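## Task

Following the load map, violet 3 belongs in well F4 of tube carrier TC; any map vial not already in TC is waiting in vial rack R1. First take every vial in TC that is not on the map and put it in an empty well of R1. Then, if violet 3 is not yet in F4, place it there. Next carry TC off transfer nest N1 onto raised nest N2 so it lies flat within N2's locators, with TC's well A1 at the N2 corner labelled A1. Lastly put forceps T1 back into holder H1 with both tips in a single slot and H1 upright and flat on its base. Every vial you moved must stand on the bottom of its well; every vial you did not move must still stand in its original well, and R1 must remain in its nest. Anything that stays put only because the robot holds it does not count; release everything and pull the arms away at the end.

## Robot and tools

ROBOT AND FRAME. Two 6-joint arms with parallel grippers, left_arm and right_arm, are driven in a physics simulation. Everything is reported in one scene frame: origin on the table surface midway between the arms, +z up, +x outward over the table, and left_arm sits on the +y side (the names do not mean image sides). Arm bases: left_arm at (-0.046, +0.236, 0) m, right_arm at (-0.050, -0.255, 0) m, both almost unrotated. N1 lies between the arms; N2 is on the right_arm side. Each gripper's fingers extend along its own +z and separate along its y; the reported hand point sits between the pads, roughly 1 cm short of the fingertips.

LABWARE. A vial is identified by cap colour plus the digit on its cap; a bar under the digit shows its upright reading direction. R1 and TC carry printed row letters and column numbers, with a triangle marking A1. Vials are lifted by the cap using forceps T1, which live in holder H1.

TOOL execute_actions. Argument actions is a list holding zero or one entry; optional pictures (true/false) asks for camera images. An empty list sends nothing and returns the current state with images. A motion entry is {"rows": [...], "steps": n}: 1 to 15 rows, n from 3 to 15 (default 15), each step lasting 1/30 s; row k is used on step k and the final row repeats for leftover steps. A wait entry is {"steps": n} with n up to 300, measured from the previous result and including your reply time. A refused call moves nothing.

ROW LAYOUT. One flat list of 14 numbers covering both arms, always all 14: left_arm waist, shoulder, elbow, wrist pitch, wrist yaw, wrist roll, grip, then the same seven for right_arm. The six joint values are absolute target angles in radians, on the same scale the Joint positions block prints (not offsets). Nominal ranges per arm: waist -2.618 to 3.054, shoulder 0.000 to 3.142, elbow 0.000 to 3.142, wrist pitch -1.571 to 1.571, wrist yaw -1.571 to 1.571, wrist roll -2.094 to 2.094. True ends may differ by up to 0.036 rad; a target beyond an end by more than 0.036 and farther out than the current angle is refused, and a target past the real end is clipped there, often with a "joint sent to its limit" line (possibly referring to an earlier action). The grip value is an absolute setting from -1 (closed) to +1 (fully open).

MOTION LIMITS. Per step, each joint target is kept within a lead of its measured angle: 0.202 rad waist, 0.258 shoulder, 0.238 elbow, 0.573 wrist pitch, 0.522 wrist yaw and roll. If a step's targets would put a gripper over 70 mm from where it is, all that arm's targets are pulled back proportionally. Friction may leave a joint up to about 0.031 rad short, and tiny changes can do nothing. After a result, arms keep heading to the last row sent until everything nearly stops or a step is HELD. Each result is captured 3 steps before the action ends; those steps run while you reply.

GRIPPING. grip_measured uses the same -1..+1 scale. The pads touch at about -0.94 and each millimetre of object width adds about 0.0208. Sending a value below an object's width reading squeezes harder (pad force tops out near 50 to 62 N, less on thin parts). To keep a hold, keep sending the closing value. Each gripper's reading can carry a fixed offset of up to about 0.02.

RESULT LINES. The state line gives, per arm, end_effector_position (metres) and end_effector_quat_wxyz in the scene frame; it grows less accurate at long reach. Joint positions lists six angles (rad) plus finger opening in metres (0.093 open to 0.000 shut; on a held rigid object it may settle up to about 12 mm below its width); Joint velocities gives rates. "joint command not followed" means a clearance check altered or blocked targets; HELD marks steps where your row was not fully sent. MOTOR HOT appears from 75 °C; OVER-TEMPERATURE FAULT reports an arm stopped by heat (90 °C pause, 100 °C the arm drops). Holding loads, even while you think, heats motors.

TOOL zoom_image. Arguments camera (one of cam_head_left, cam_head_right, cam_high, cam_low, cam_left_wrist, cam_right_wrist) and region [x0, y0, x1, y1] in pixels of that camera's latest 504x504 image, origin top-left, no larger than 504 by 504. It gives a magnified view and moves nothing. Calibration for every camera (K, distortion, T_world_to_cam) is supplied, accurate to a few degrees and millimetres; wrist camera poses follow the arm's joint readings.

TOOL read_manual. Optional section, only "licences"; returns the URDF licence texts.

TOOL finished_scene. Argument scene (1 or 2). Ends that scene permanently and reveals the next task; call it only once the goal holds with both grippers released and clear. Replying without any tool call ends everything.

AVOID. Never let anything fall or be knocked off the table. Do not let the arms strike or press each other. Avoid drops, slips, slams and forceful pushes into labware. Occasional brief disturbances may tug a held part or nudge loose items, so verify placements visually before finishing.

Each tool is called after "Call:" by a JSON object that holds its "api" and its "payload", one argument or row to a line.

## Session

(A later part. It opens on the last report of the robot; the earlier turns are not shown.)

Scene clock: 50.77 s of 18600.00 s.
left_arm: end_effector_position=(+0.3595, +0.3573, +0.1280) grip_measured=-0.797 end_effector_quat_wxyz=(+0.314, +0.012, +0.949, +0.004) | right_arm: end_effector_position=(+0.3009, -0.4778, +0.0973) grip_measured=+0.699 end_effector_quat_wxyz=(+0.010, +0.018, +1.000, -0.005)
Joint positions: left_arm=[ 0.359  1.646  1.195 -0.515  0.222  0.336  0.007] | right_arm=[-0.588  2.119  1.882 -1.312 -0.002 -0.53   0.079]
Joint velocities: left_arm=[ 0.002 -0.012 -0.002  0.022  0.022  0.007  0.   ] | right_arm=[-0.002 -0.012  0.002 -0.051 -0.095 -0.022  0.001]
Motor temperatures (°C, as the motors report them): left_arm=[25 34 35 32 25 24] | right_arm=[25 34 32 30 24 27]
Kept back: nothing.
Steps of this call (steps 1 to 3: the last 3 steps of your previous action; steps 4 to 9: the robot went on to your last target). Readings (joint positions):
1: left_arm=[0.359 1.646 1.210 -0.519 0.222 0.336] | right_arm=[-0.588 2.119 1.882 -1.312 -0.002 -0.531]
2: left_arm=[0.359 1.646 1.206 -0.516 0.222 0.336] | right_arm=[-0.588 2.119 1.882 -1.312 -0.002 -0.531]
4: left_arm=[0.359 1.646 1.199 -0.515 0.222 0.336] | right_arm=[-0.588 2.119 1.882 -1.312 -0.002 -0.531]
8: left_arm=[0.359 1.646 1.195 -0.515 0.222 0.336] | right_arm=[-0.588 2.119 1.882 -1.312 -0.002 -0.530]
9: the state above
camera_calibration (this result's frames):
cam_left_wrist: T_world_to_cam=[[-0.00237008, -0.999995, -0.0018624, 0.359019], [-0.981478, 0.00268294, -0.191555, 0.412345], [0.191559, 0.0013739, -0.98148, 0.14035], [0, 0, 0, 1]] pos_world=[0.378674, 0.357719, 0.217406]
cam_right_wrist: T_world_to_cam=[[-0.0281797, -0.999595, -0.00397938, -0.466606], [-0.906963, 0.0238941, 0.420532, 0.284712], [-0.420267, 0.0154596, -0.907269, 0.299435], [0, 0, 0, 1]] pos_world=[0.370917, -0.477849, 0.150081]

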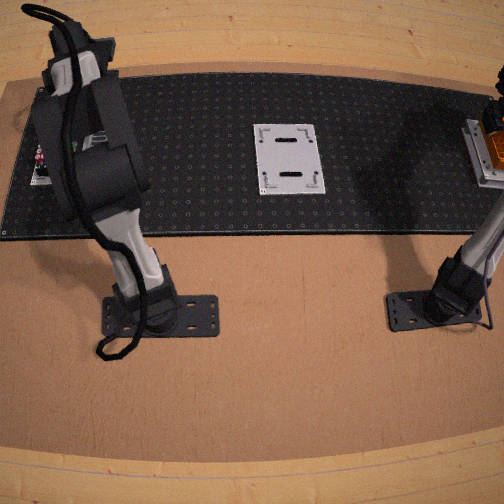

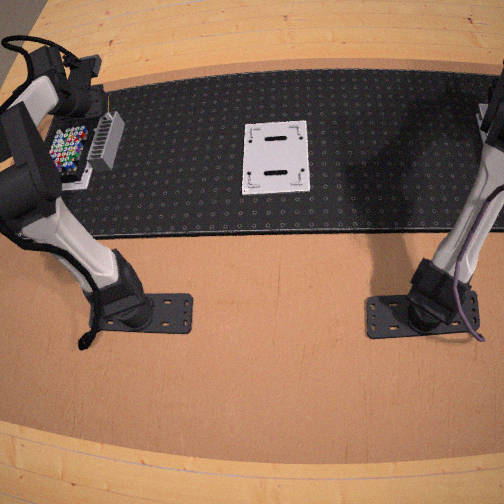

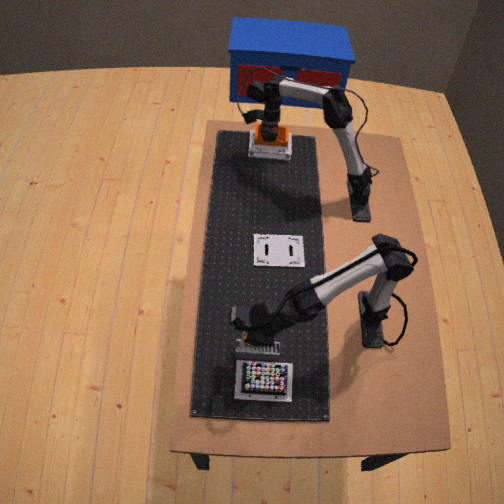

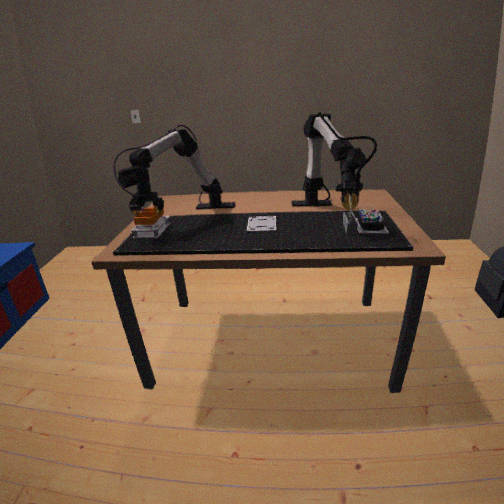

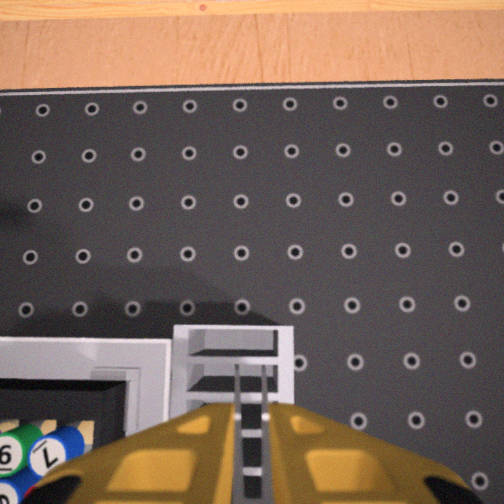

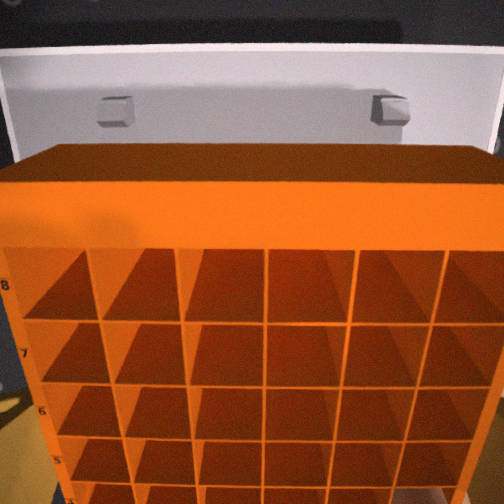

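Call:
{"api": "execute_actions", "payload": {
  "actions": [
    {"rows":[[0.36,1.646,1.195,-0.515,0.226,0.34,-0.75,-0.57,2.11,1.87,-1.295,0,-0.53,0.68],[0.36,1.646,1.195,-0.515,0.226,0.34,-0.7,-0.57,2.11,1.87,-1.295,0,-0.53,0.68],[0.36,1.646,1.195,-0.515,0.226,0.34,-0.65,-0.576,2.11,1.87,-1.295,0,-0.53,0.68],[0.36,1.646,1.195,-0.515,0.226,0.34,-0.6,-0.576,2.11,1.862,-1.285,0,-0.53,0.68],[0.36,1.646,1.195,-0.515,0.226,0.34,-0.55,-0.576,2.11,1.857,-1.28,0,-0.53,0.68],[0.36,1.646,1.195,-0.515,0.226,0.34,-0.5,-0.576,2.11,1.852,-1.275,0,-0.53,0.68],[0.36,1.646,1.195,-0.515,0.226,0.34,-0.4,-0.576,2.11,1.847,-1.27,0,-0.53,0.68],[0.36,1.646,1.195,-0.515,0.226,0.34,-0.3,-0.576,2.11,1.842,-1.265,0,-0.53,0.68],[0.36,1.646,1.195,-0.515,0.226,0.34,-0.2,-0.576,2.11,1.837,-1.262,0,-0.53,0.68],[0.36,1.646,1.195,-0.515,0.226,0.34,-0.1,-0.576,2.11,1.833,-1.262,0,-0.53,0.68]],"steps":15}
  ]
}}

Call:
{"api": "execute_actions", "payload": {
  "actions": [
    {"rows":[[0.36,1.61,1.19,-0.54,0.226,0.34,-0.1,-0.576,2.11,1.833,-1.262,0,-0.53,0.68],[0.36,1.59,1.185,-0.56,0.226,0.34,-0.1,-0.576,2.11,1.833,-1.262,0,-0.53,0.68],[0.36,1.57,1.18,-0.575,0.226,0.34,-0.1,-0.576,2.11,1.833,-1.262,0,-0.53,0.68],[0.36,1.55,1.175,-0.59,0.226,0.34,-0.1,-0.576,2.11,1.833,-1.262,0,-0.53,0.68],[0.36,1.53,1.17,-0.605,0.226,0.34,-0.1,-0.576,2.11,1.833,-1.262,0,-0.53,0.68],[0.36,1.51,1.17,-0.625,0.226,0.34,-0.1,-0.576,2.11,1.833,-1.262,0,-0.53,0.68],[0.36,1.49,1.17,-0.645,0.226,0.34,-0.1,-0.576,2.11,1.833,-1.262,0,-0.53,0.68],[0.36,1.47,1.17,-0.665,0.226,0.34,-0.1,-0.576,2.11,1.833,-1.262,0,-0.53,0.68],[0.36,1.45,1.17,-0.685,0.226,0.34,-0.1,-0.576,2.11,1.833,-1.262,0,-0.53,0.68]],"steps":15}
  ],
  "pictures": true
}}

Scene clock: 51.53 s of 18600.00 s.
left_arm: end_effector_position=(+0.3595, +0.3573, +0.1280) grip_measured=-0.106 end_effector_quat_wxyz=(+0.314, +0.012, +0.949, +0.004) | right_arm: end_effector_position=(+0.3011, -0.4755, +0.0896) grip_measured=+0.699 end_effector_quat_wxyz=(+0.008, +0.015, +1.000, -0.004)
Joint positions: left_arm=[ 0.359  1.646  1.195 -0.515  0.222  0.336  0.04 ] | right_arm=[-0.583  2.119  1.852 -1.285 -0.002 -0.53   0.079]
Joint velocities: left_arm=[ 0.017  0.012 -0.007 -0.007 -0.066  0.081  0.007] | right_arm=[-0.027 -0.012 -0.095  0.037  0.037 -0.007  0.   ]
Motor temperatures (°C, as the motors report them): left_arm=[25 34 35 32 25 24] | right_arm=[25 35 32 30 24 27]
Steps of this call (steps 1 to 11: the robot went on to your last target; steps 12 to 23: the first 12 steps of this action). Readings (joint positions):
12: left_arm=[0.359 1.646 1.195 -0.515 0.222 0.336] | right_arm=[-0.587 2.119 1.882 -1.311 -0.002 -0.530]
13: left_arm=[0.359 1.646 1.195 -0.515 0.222 0.336] | right_arm=[-0.586 2.119 1.882 -1.311 -0.002 -0.530]
15: left_arm=[0.359 1.646 1.195 -0.515 0.222 0.336] | right_arm=[-0.584 2.119 1.882 -1.311 -0.002 -0.530]
19: left_arm=[0.359 1.646 1.195 -0.515 0.222 0.336] | right_arm=[-0.583 2.119 1.873 -1.296 -0.002 -0.530]
23: the state above

Scene clock: 52.03 s of 18600.00 s.
left_arm: end_effector_position=(+0.3283, +0.3448, +0.1758) grip_measured=-0.103 end_effector_quat_wxyz=(+0.335, +0.015, +0.942, +0.013) | right_arm: end_effector_position=(+0.3019, -0.4760, +0.0889) grip_measured=+0.699 end_effector_quat_wxyz=(+0.010, +0.015, +1.000, -0.005)
Joint positions: left_arm=[ 0.359  1.464  1.181 -0.636  0.222  0.336  0.04 ] | right_arm=[-0.583  2.119  1.849 -1.278 -0.002 -0.53   0.079]
Joint velocities: left_arm=[ 0.007 -0.247 -0.007 -0.168 -0.037  0.051 -0.001] | right_arm=[-0.007  0.002 -0.002 -0.066 -0.007 -0.022 -0.   ]
Motor temperatures (°C, as the motors report them): left_arm=[25 34 35 32 25 24] | right_arm=[25 35 32 30 24 27]
Steps of this call (steps 1 to 3: the last 3 steps of your previous action; steps 4 to 15: the first 12 steps of this action). Readings (joint positions):
4: left_arm=[0.359 1.646 1.195 -0.516 0.222 0.336] | right_arm=[-0.583 2.119 1.849 -1.282 -0.002 -0.530]
5: left_arm=[0.359 1.643 1.195 -0.520 0.222 0.336] | right_arm=[-0.583 2.119 1.849 -1.281 -0.002 -0.530]
7: left_arm=[0.359 1.623 1.190 -0.538 0.222 0.336] | right_arm=[-0.583 2.119 1.849 -1.280 -0.002 -0.530]
11: left_arm=[0.359 1.537 1.181 -0.592 0.222 0.336] | right_arm=[-0.583 2.119 1.849 -1.279 -0.002 -0.530]
15: the state above
camera_calibration (this result's frames):
cam_left_wrist: T_world_to_cam=[[-0.00190125, -0.999809, -0.0194726, 0.349471], [-0.972118, 0.00641394, -0.234405, 0.394078], [0.234485, 0.018484, -0.971944, 0.171599], [0, 0, 0, 1]] pos_world=[0.343517, 0.343705, 0.265963]
cam_right_wrist: T_world_to_cam=[[-0.0232222, -0.999722, -0.00397938, -0.466369], [-0.90707, 0.0193961, 0.420532, 0.286992], [-0.420338, 0.0133753, -0.907269, 0.291266], [0, 0, 0, 1]] pos_world=[0.371922, -0.475702, 0.141711]

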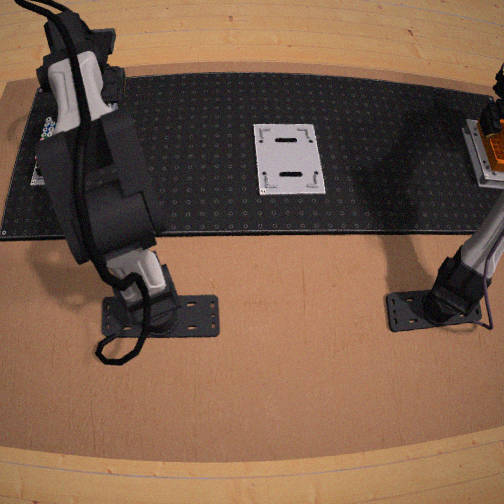

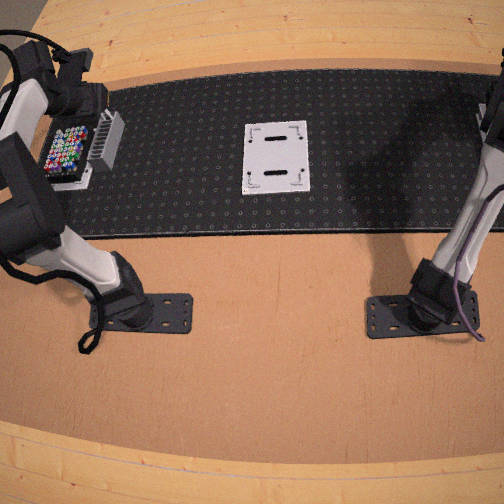

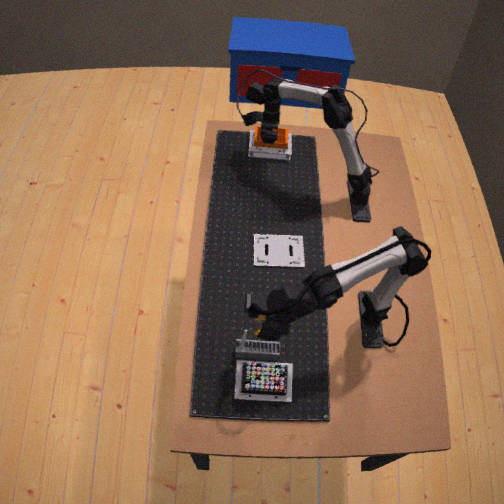

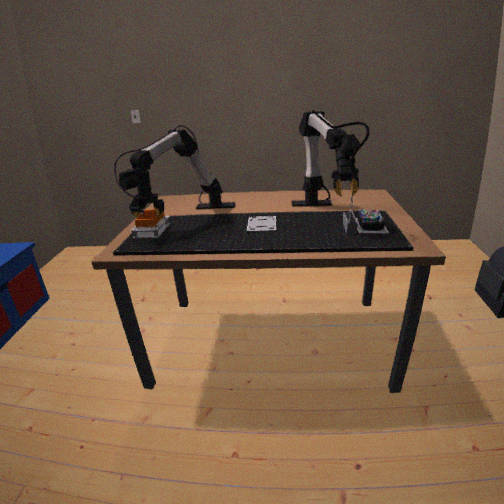

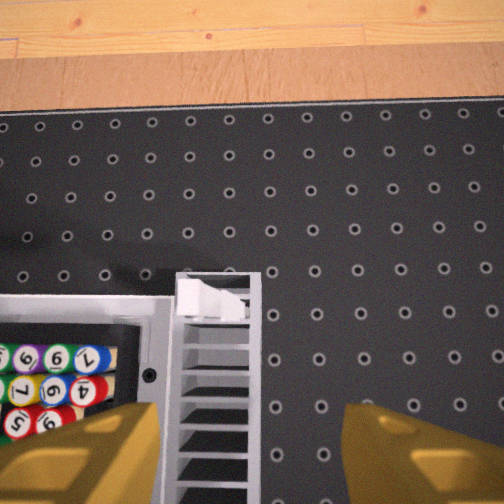

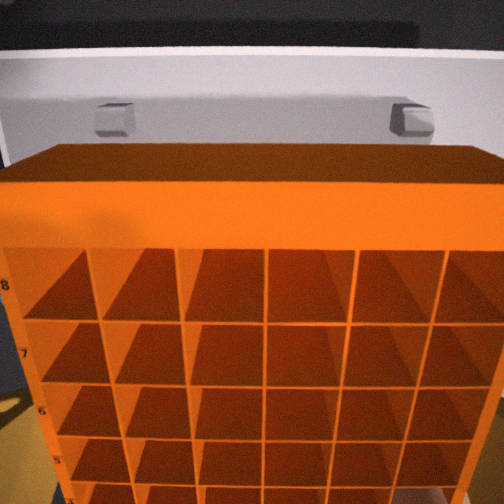

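Aligned. Lower.

Call:
{"api": "execute_actions", "payload": {
  "actions": [
    {"rows":[[0.36,1.45,1.17,-0.685,0.226,0.34,-0.1,-0.58,2.11,1.828,-1.258,0,-0.53,0.68],[0.36,1.45,1.17,-0.685,0.226,0.34,-0.1,-0.58,2.11,1.824,-1.254,0,-0.53,0.68],[0.36,1.45,1.17,-0.685,0.226,0.34,-0.1,-0.58,2.11,1.82,-1.25,0,-0.53,0.68],[0.36,1.45,1.17,-0.685,0.226,0.34,-0.1,-0.58,2.11,1.816,-1.246,0,-0.53,0.68],[0.36,1.45,1.17,-0.685,0.226,0.34,-0.1,-0.58,2.11,1.812,-1.242,0,-0.53,0.68],[0.36,1.45,1.17,-0.685,0.226,0.34,-0.1,-0.58,2.11,1.808,-1.238,0,-0.53,0.68],[0.36,1.45,1.17,-0.685,0.226,0.34,-0.1,-0.58,2.11,1.804,-1.234,0,-0.53,0.68],[0.36,1.45,1.17,-0.685,0.226,0.34,-0.1,-0.58,2.11,1.80,-1.23,0,-0.53,0.68],[0.36,1.45,1.17,-0.685,0.226,0.34,-0.1,-0.58,2.11,1.796,-1.226,0,-0.53,0.68],[0.36,1.45,1.17,-0.685,0.226,0.34,-0.1,-0.58,2.11,1.792,-1.222,0,-0.53,0.68],[0.36,1.45,1.17,-0.685,0.226,0.34,-0.1,-0.58,2.11,1.788,-1.22,0,-0.53,0.68]],"steps":15}
  ]
}}

Call:
{"api": "execute_actions", "payload": {
  "actions": [
    {"steps":8}
  ],
  "pictures": true
}}

Call:
{"api": "zoom_image", "payload": {
  "camera": "cam_high",
  "region": [240,110,300,170]
}}

Call:
{"api": "zoom_image", "payload": {
  "camera": "cam_low",
  "region": [120,190,180,250]
}}

Scene clock: 52.73 s of 18600.00 s.
left_arm: end_effector_position=(+0.3213, +0.3421, +0.1728) grip_measured=-0.103 end_effector_quat_wxyz=(+0.321, +0.013, +0.947, +0.007) | right_arm: end_effector_position=(+0.3020, -0.4759, +0.0804) grip_measured=+0.699 end_effector_quat_wxyz=(+0.011, +0.015, +1.000, -0.005)
Joint positions: left_arm=[ 0.359  1.458  1.181 -0.673  0.222  0.336  0.04 ] | right_arm=[-0.583  2.118  1.814 -1.242 -0.002 -0.53   0.079]
Joint velocities: left_arm=[-0.002  0.012 -0.022 -0.066 -0.051  0.051 -0.001] | right_arm=[ 0.017 -0.042 -0.017  0.081 -0.007 -0.066  0.   ]
Motor temperatures (°C, as the motors report them): left_arm=[25 34 35 32 25 24] | right_arm=[25 35 32 30 24 27]
Steps of this call (steps 1 to 3: the last 3 steps of your previous action; steps 4 to 9: the robot went on to your last target; steps 10 to 21: the first 12 steps of this action). Readings (joint positions):
10: left_arm=[0.359 1.458 1.181 -0.670 0.222 0.336] | right_arm=[-0.583 2.119 1.849 -1.278 -0.002 -0.530]
11: left_arm=[0.359 1.458 1.181 -0.670 0.222 0.336] | right_arm=[-0.583 2.119 1.849 -1.277 -0.002 -0.530]
13: left_arm=[0.359 1.458 1.181 -0.671 0.222 0.336] | right_arm=[-0.583 2.119 1.845 -1.272 -0.002 -0.530]
17: left_arm=[0.359 1.458 1.181 -0.672 0.222 0.336] | right_arm=[-0.583 2.119 1.827 -1.255 -0.002 -0.530]
21: the state above

Scene clock: 53.00 s of 18600.00 s.
left_arm: end_effector_position=(+0.3213, +0.3421, +0.1728) grip_measured=-0.103 end_effector_quat_wxyz=(+0.321, +0.013, +0.947, +0.007) | right_arm: end_effector_position=(+0.3021, -0.4760, +0.0804) grip_measured=+0.699 end_effector_quat_wxyz=(+0.012, +0.015, +1.000, -0.006)
Joint positions: left_arm=[ 0.359  1.458  1.181 -0.673  0.222  0.336  0.04 ] | right_arm=[-0.583  2.118  1.813 -1.24  -0.002 -0.53   0.079]
Joint velocities: left_arm=[ 0.007  0.002 -0.012 -0.037 -0.007 -0.037 -0.   ] | right_arm=[-0.002 -0.007  0.012  0.007 -0.022  0.022 -0.002]
Motor temperatures (°C, as the motors report them): left_arm=[25 34 35 32 25 24] | right_arm=[25 35 32 30 24 27]
Kept back: nothing.
Steps of this call (steps 1 to 3: the last 3 steps of your previous action; steps 4 to 8: the robot went on to your last target). Readings (joint positions):
1: left_arm=[0.359 1.458 1.181 -0.673 0.222 0.336] | right_arm=[-0.583 2.118 1.813 -1.241 -0.002 -0.530]
2: left_arm=[0.359 1.458 1.181 -0.673 0.222 0.336] | right_arm=[-0.583 2.118 1.813 -1.240 -0.002 -0.530]
4: left_arm=[0.359 1.458 1.181 -0.673 0.222 0.336] | right_arm=[-0.583 2.118 1.813 -1.240 -0.002 -0.530]
8: the state above
camera_calibration (this result's frames):
cam_left_wrist: T_world_to_cam=[[-0.00229515, -0.999966, -0.00797165, 0.344831], [-0.978446, 0.0038917, -0.206468, 0.384722], [0.206492, 0.00732595, -0.978421, 0.184275], [0, 0, 0, 1]] pos_world=[0.33917, 0.341972, 0.26248]
cam_right_wrist: T_world_to_cam=[[-0.0231925, -0.999727, -0.0028752, -0.466475], [-0.908459, 0.0198744, 0.417502, 0.291672], [-0.417331, 0.0122949, -0.908671, 0.282268], [0, 0, 0, 1]] pos_world=[0.371952, -0.475615, 0.133374]

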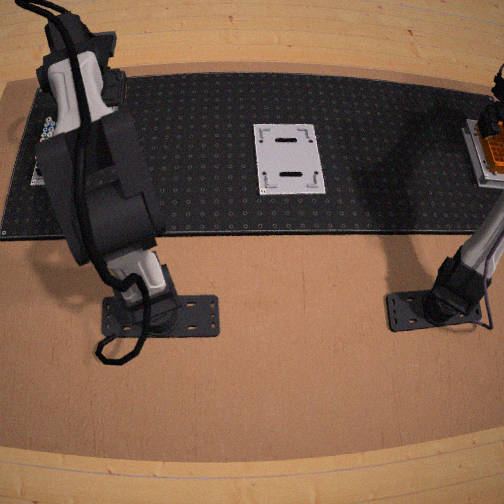

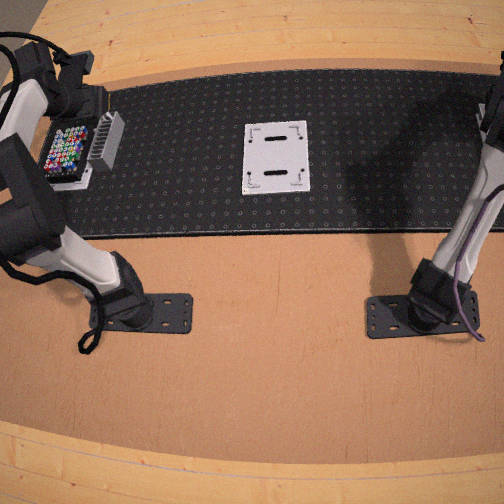

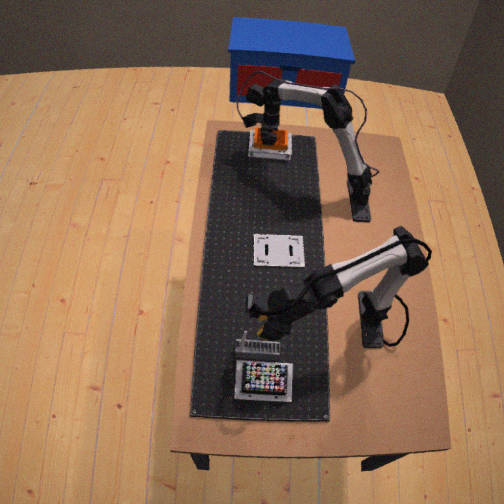

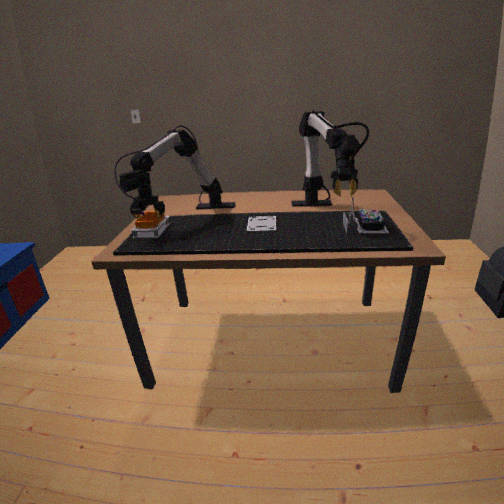

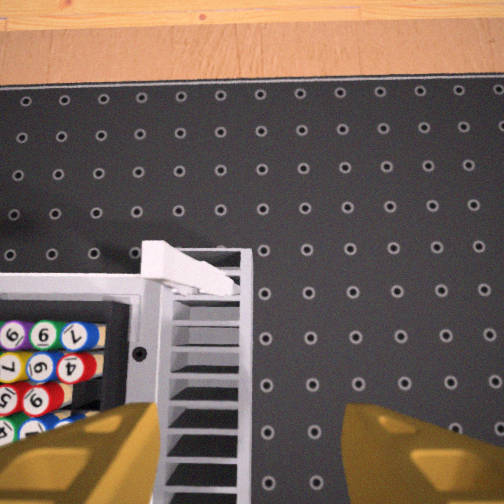

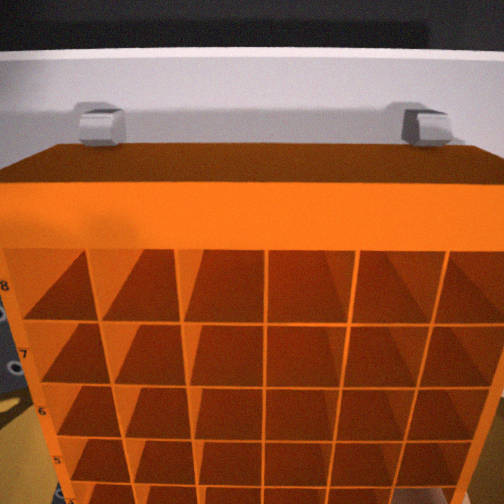

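Region (240, 110, 300, 170) of cam_high's 504x504 image, scaled by 8.400, with more detail than that image has.

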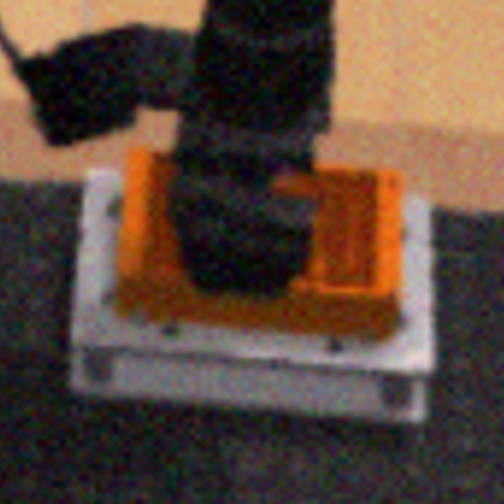

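Region (120, 190, 180, 250) of cam_low's 504x504 image, scaled by 8.400, with more detail than that image has.

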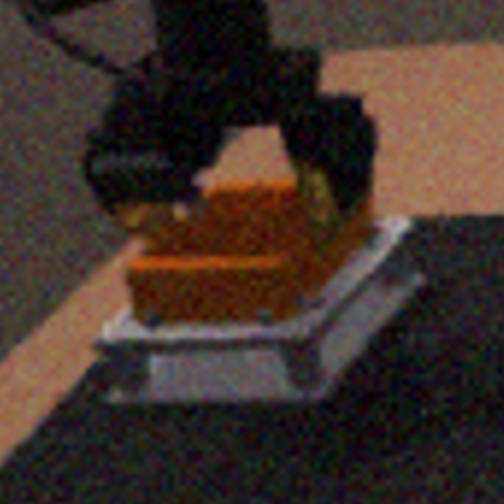

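Call:
{"api": "execute_actions", "payload": {
  "actions": [
    {"rows":[[0.36,1.45,1.17,-0.685,0.226,0.34,-0.1,-0.58,2.118,1.813,-1.24,0,-0.53,0.76],[0.36,1.45,1.17,-0.685,0.226,0.34,-0.1,-0.58,2.118,1.813,-1.24,0,-0.53,0.84],[0.36,1.45,1.17,-0.685,0.226,0.34,-0.1,-0.58,2.118,1.813,-1.24,0,-0.53,0.92],[0.36,1.45,1.17,-0.685,0.226,0.34,-0.1,-0.58,2.118,1.813,-1.24,0,-0.53,1],[0.36,1.45,1.17,-0.685,0.226,0.34,-0.1,-0.58,2.118,1.813,-1.26,0,-0.53,1],[0.36,1.45,1.17,-0.685,0.226,0.34,-0.1,-0.58,2.118,1.84,-1.29,0,-0.53,1],[0.36,1.45,1.17,-0.685,0.226,0.34,-0.1,-0.58,2.118,1.86,-1.315,0,-0.53,1],[0.36,1.45,1.17,-0.685,0.226,0.34,-0.1,-0.58,2.118,1.885,-1.34,0,-0.53,1],[0.36,1.45,1.17,-0.685,0.226,0.34,-0.1,-0.58,2.118,1.91,-1.365,0,-0.53,1],[0.36,1.45,1.17,-0.685,0.226,0.34,-0.1,-0.58,2.118,1.935,-1.39,0,-0.53,1],[0.36,1.45,1.17,-0.685,0.226,0.34,-0.1,-0.58,2.118,1.96,-1.415,0,-0.53,1],[0.36,1.45,1.17,-0.685,0.226,0.34,-0.1,-0.58,2.118,1.985,-1.44,0,-0.53,1],[0.36,1.45,1.17,-0.685,0.226,0.34,-0.1,-0.58,2.118,2.01,-1.46,0,-0.53,1],[0.36,1.45,1.17,-0.685,0.226,0.34,-0.1,-0.58,2.118,2.035,-1.48,0,-0.53,1],[0.36,1.45,1.17,-0.685,0.226,0.34,-0.1,-0.58,2.118,2.05,-1.49,0,-0.53,1]],"steps":15}
  ]
}}

Call:
{"api": "execute_actions", "payload": {
  "actions": [
    {"steps":8}
  ],
  "pictures": true
}}

Call:
{"api": "zoom_image", "payload": {
  "camera": "cam_high",
  "region": [225,315,295,375]
}}

Call:
{"api": "zoom_image", "payload": {
  "camera": "cam_low",
  "region": [120,190,180,250]
}}

Scene clock: 53.77 s of 18600.00 s.
left_arm: end_effector_position=(+0.3213, +0.3421, +0.1727) grip_measured=-0.103 end_effector_quat_wxyz=(+0.321, +0.013, +0.947, +0.007) | right_arm: end_effector_position=(+0.3040, -0.4772, +0.1082) grip_measured=+1.000 end_effector_quat_wxyz=(+0.015, +0.015, +1.000, -0.008)
Joint positions: left_arm=[ 0.359  1.458  1.181 -0.673  0.222  0.336  0.04 ] | right_arm=[-0.583  2.118  1.924 -1.343 -0.002 -0.53   0.093]
Joint velocities: left_arm=[-0.007  0.002  0.007  0.022  0.022 -0.007  0.   ] | right_arm=[-0.027 -0.002  0.799 -0.52   0.081  0.007  0.   ]
Motor temperatures (°C, as the motors report them): left_arm=[25 34 35 32 25 24] | right_arm=[25 35 32 30 24 27]
Steps of this call (steps 1 to 11: the robot went on to your last target; steps 12 to 23: the first 12 steps of this action). Readings (joint positions):
12: left_arm=[0.359 1.458 1.181 -0.673 0.222 0.336] | right_arm=[-0.583 2.118 1.813 -1.240 -0.002 -0.530]
13: left_arm=[0.359 1.458 1.181 -0.673 0.222 0.336] | right_arm=[-0.583 2.118 1.813 -1.240 -0.002 -0.530]
15: left_arm=[0.359 1.458 1.181 -0.673 0.222 0.336] | right_arm=[-0.583 2.118 1.813 -1.240 -0.002 -0.530]
19: left_arm=[0.359 1.458 1.181 -0.673 0.222 0.336] | right_arm=[-0.583 2.118 1.832 -1.269 -0.002 -0.530]
23: the state above

Scene clock: 54.03 s of 18600.00 s.
left_arm: end_effector_position=(+0.3213, +0.3421, +0.1727) grip_measured=-0.103 end_effector_quat_wxyz=(+0.321, +0.013, +0.947, +0.007) | right_arm: end_effector_position=(+0.3050, -0.4778, +0.1401) grip_measured=+1.000 end_effector_quat_wxyz=(+0.025, +0.015, +0.999, -0.014)
Joint positions: left_arm=[ 0.359  1.458  1.181 -0.673  0.222  0.336  0.04 ] | right_arm=[-0.583  2.113  2.042 -1.443 -0.002 -0.53   0.093]
Joint velocities: left_arm=[-0.012  0.017 -0.027  0.037 -0.007 -0.037 -0.   ] | right_arm=[-0.007 -0.002 -0.007 -0.212 -0.007 -0.007  0.   ]
Motor temperatures (°C, as the motors report them): left_arm=[25 34 35 32 25 24] | right_arm=[25 35 32 30 24 27]
Kept back: nothing.
Steps of this call (steps 1 to 3: the last 3 steps of your previous action; steps 4 to 8: the robot went on to your last target). Readings (joint positions):
1: left_arm=[0.359 1.458 1.181 -0.673 0.222 0.336] | right_arm=[-0.583 2.118 1.951 -1.361 -0.002 -0.530]
2: left_arm=[0.359 1.458 1.181 -0.673 0.222 0.336] | right_arm=[-0.583 2.118 1.978 -1.380 -0.002 -0.530]
4: left_arm=[0.359 1.458 1.181 -0.673 0.222 0.336] | right_arm=[-0.583 2.118 2.022 -1.410 -0.002 -0.530]
8: the state above
camera_calibration (this result's frames):
cam_left_wrist: T_world_to_cam=[[-0.00229795, -0.999967, -0.00782959, 0.34478], [-0.978519, 0.00386256, -0.206121, 0.384618], [0.206145, 0.00718774, -0.978495, 0.184409], [0, 0, 0, 1]] pos_world=[0.339133, 0.341958, 0.262421]
cam_right_wrist: T_world_to_cam=[[-0.0233285, -0.999641, 0.013152, -0.470195], [-0.919191, 0.0266205, 0.392912, 0.279292], [-0.393121, -0.00292312, -0.919482, 0.324646], [0, 0, 0, 1]] pos_world=[0.373379, -0.476512, 0.194953]

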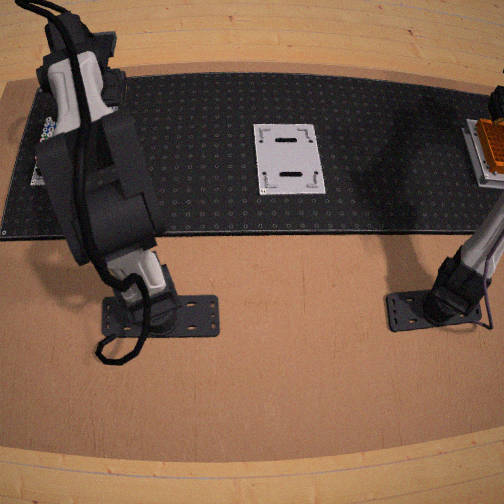

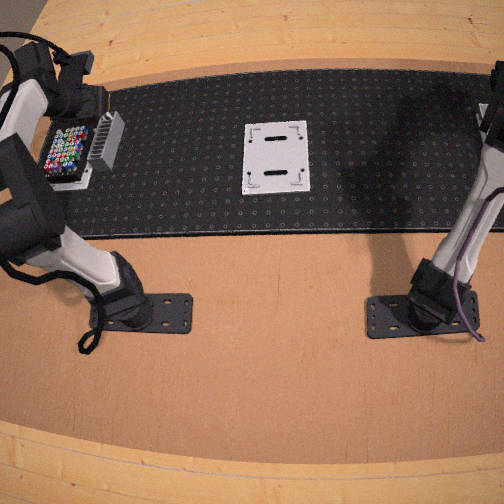

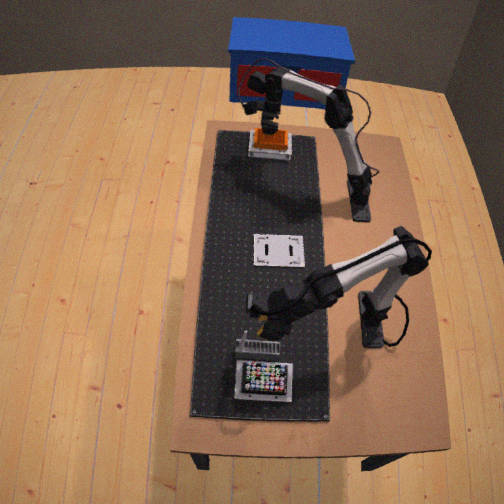

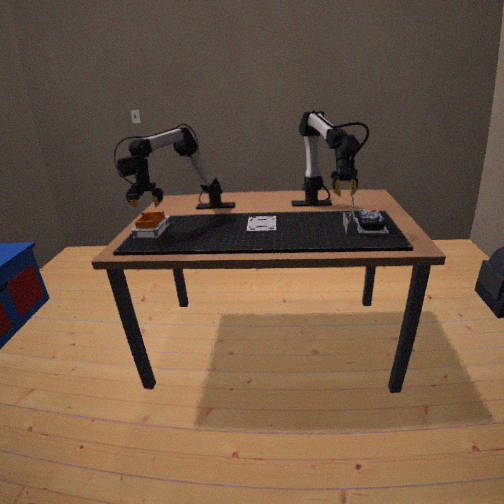

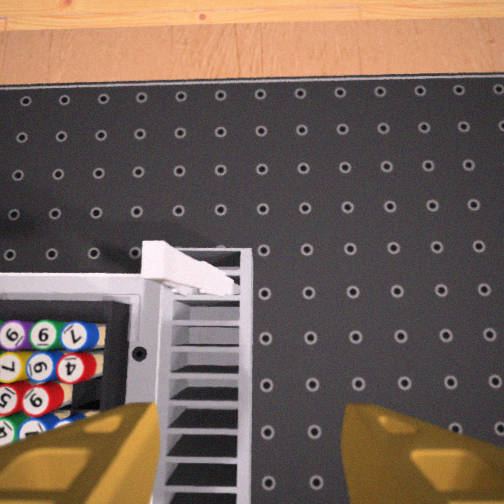

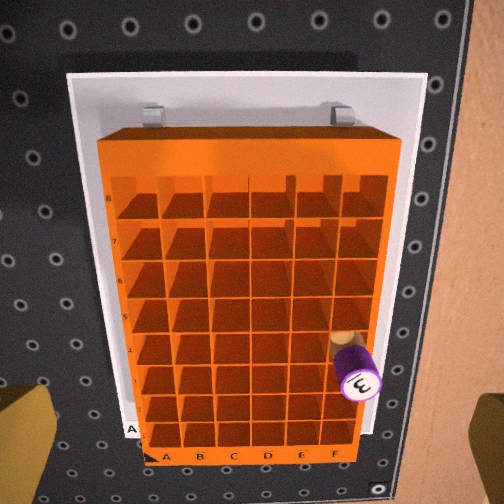

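Region (225, 315, 295, 375) of cam_high's 504x504 image, scaled by 7.200, with more detail than that image has; it fills the top 432 rows of this view, and the rest is white.

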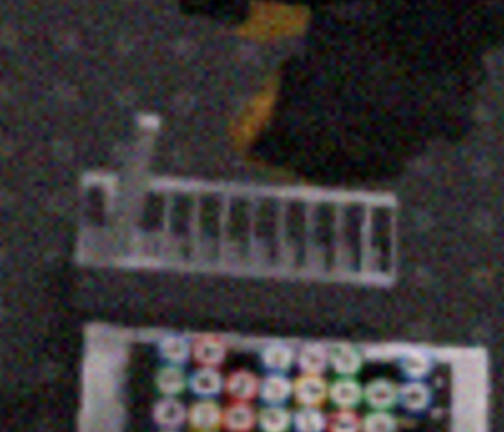

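Region (120, 190, 180, 250) of cam_low's 504x504 image, scaled by 8.400, with more detail than that image has.

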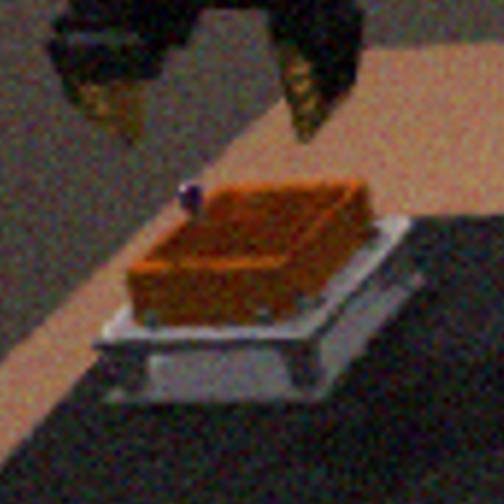

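Call:
{"api": "finished_scene", "payload": {
  "scene": 2
}}

The scene is finished: the task was done.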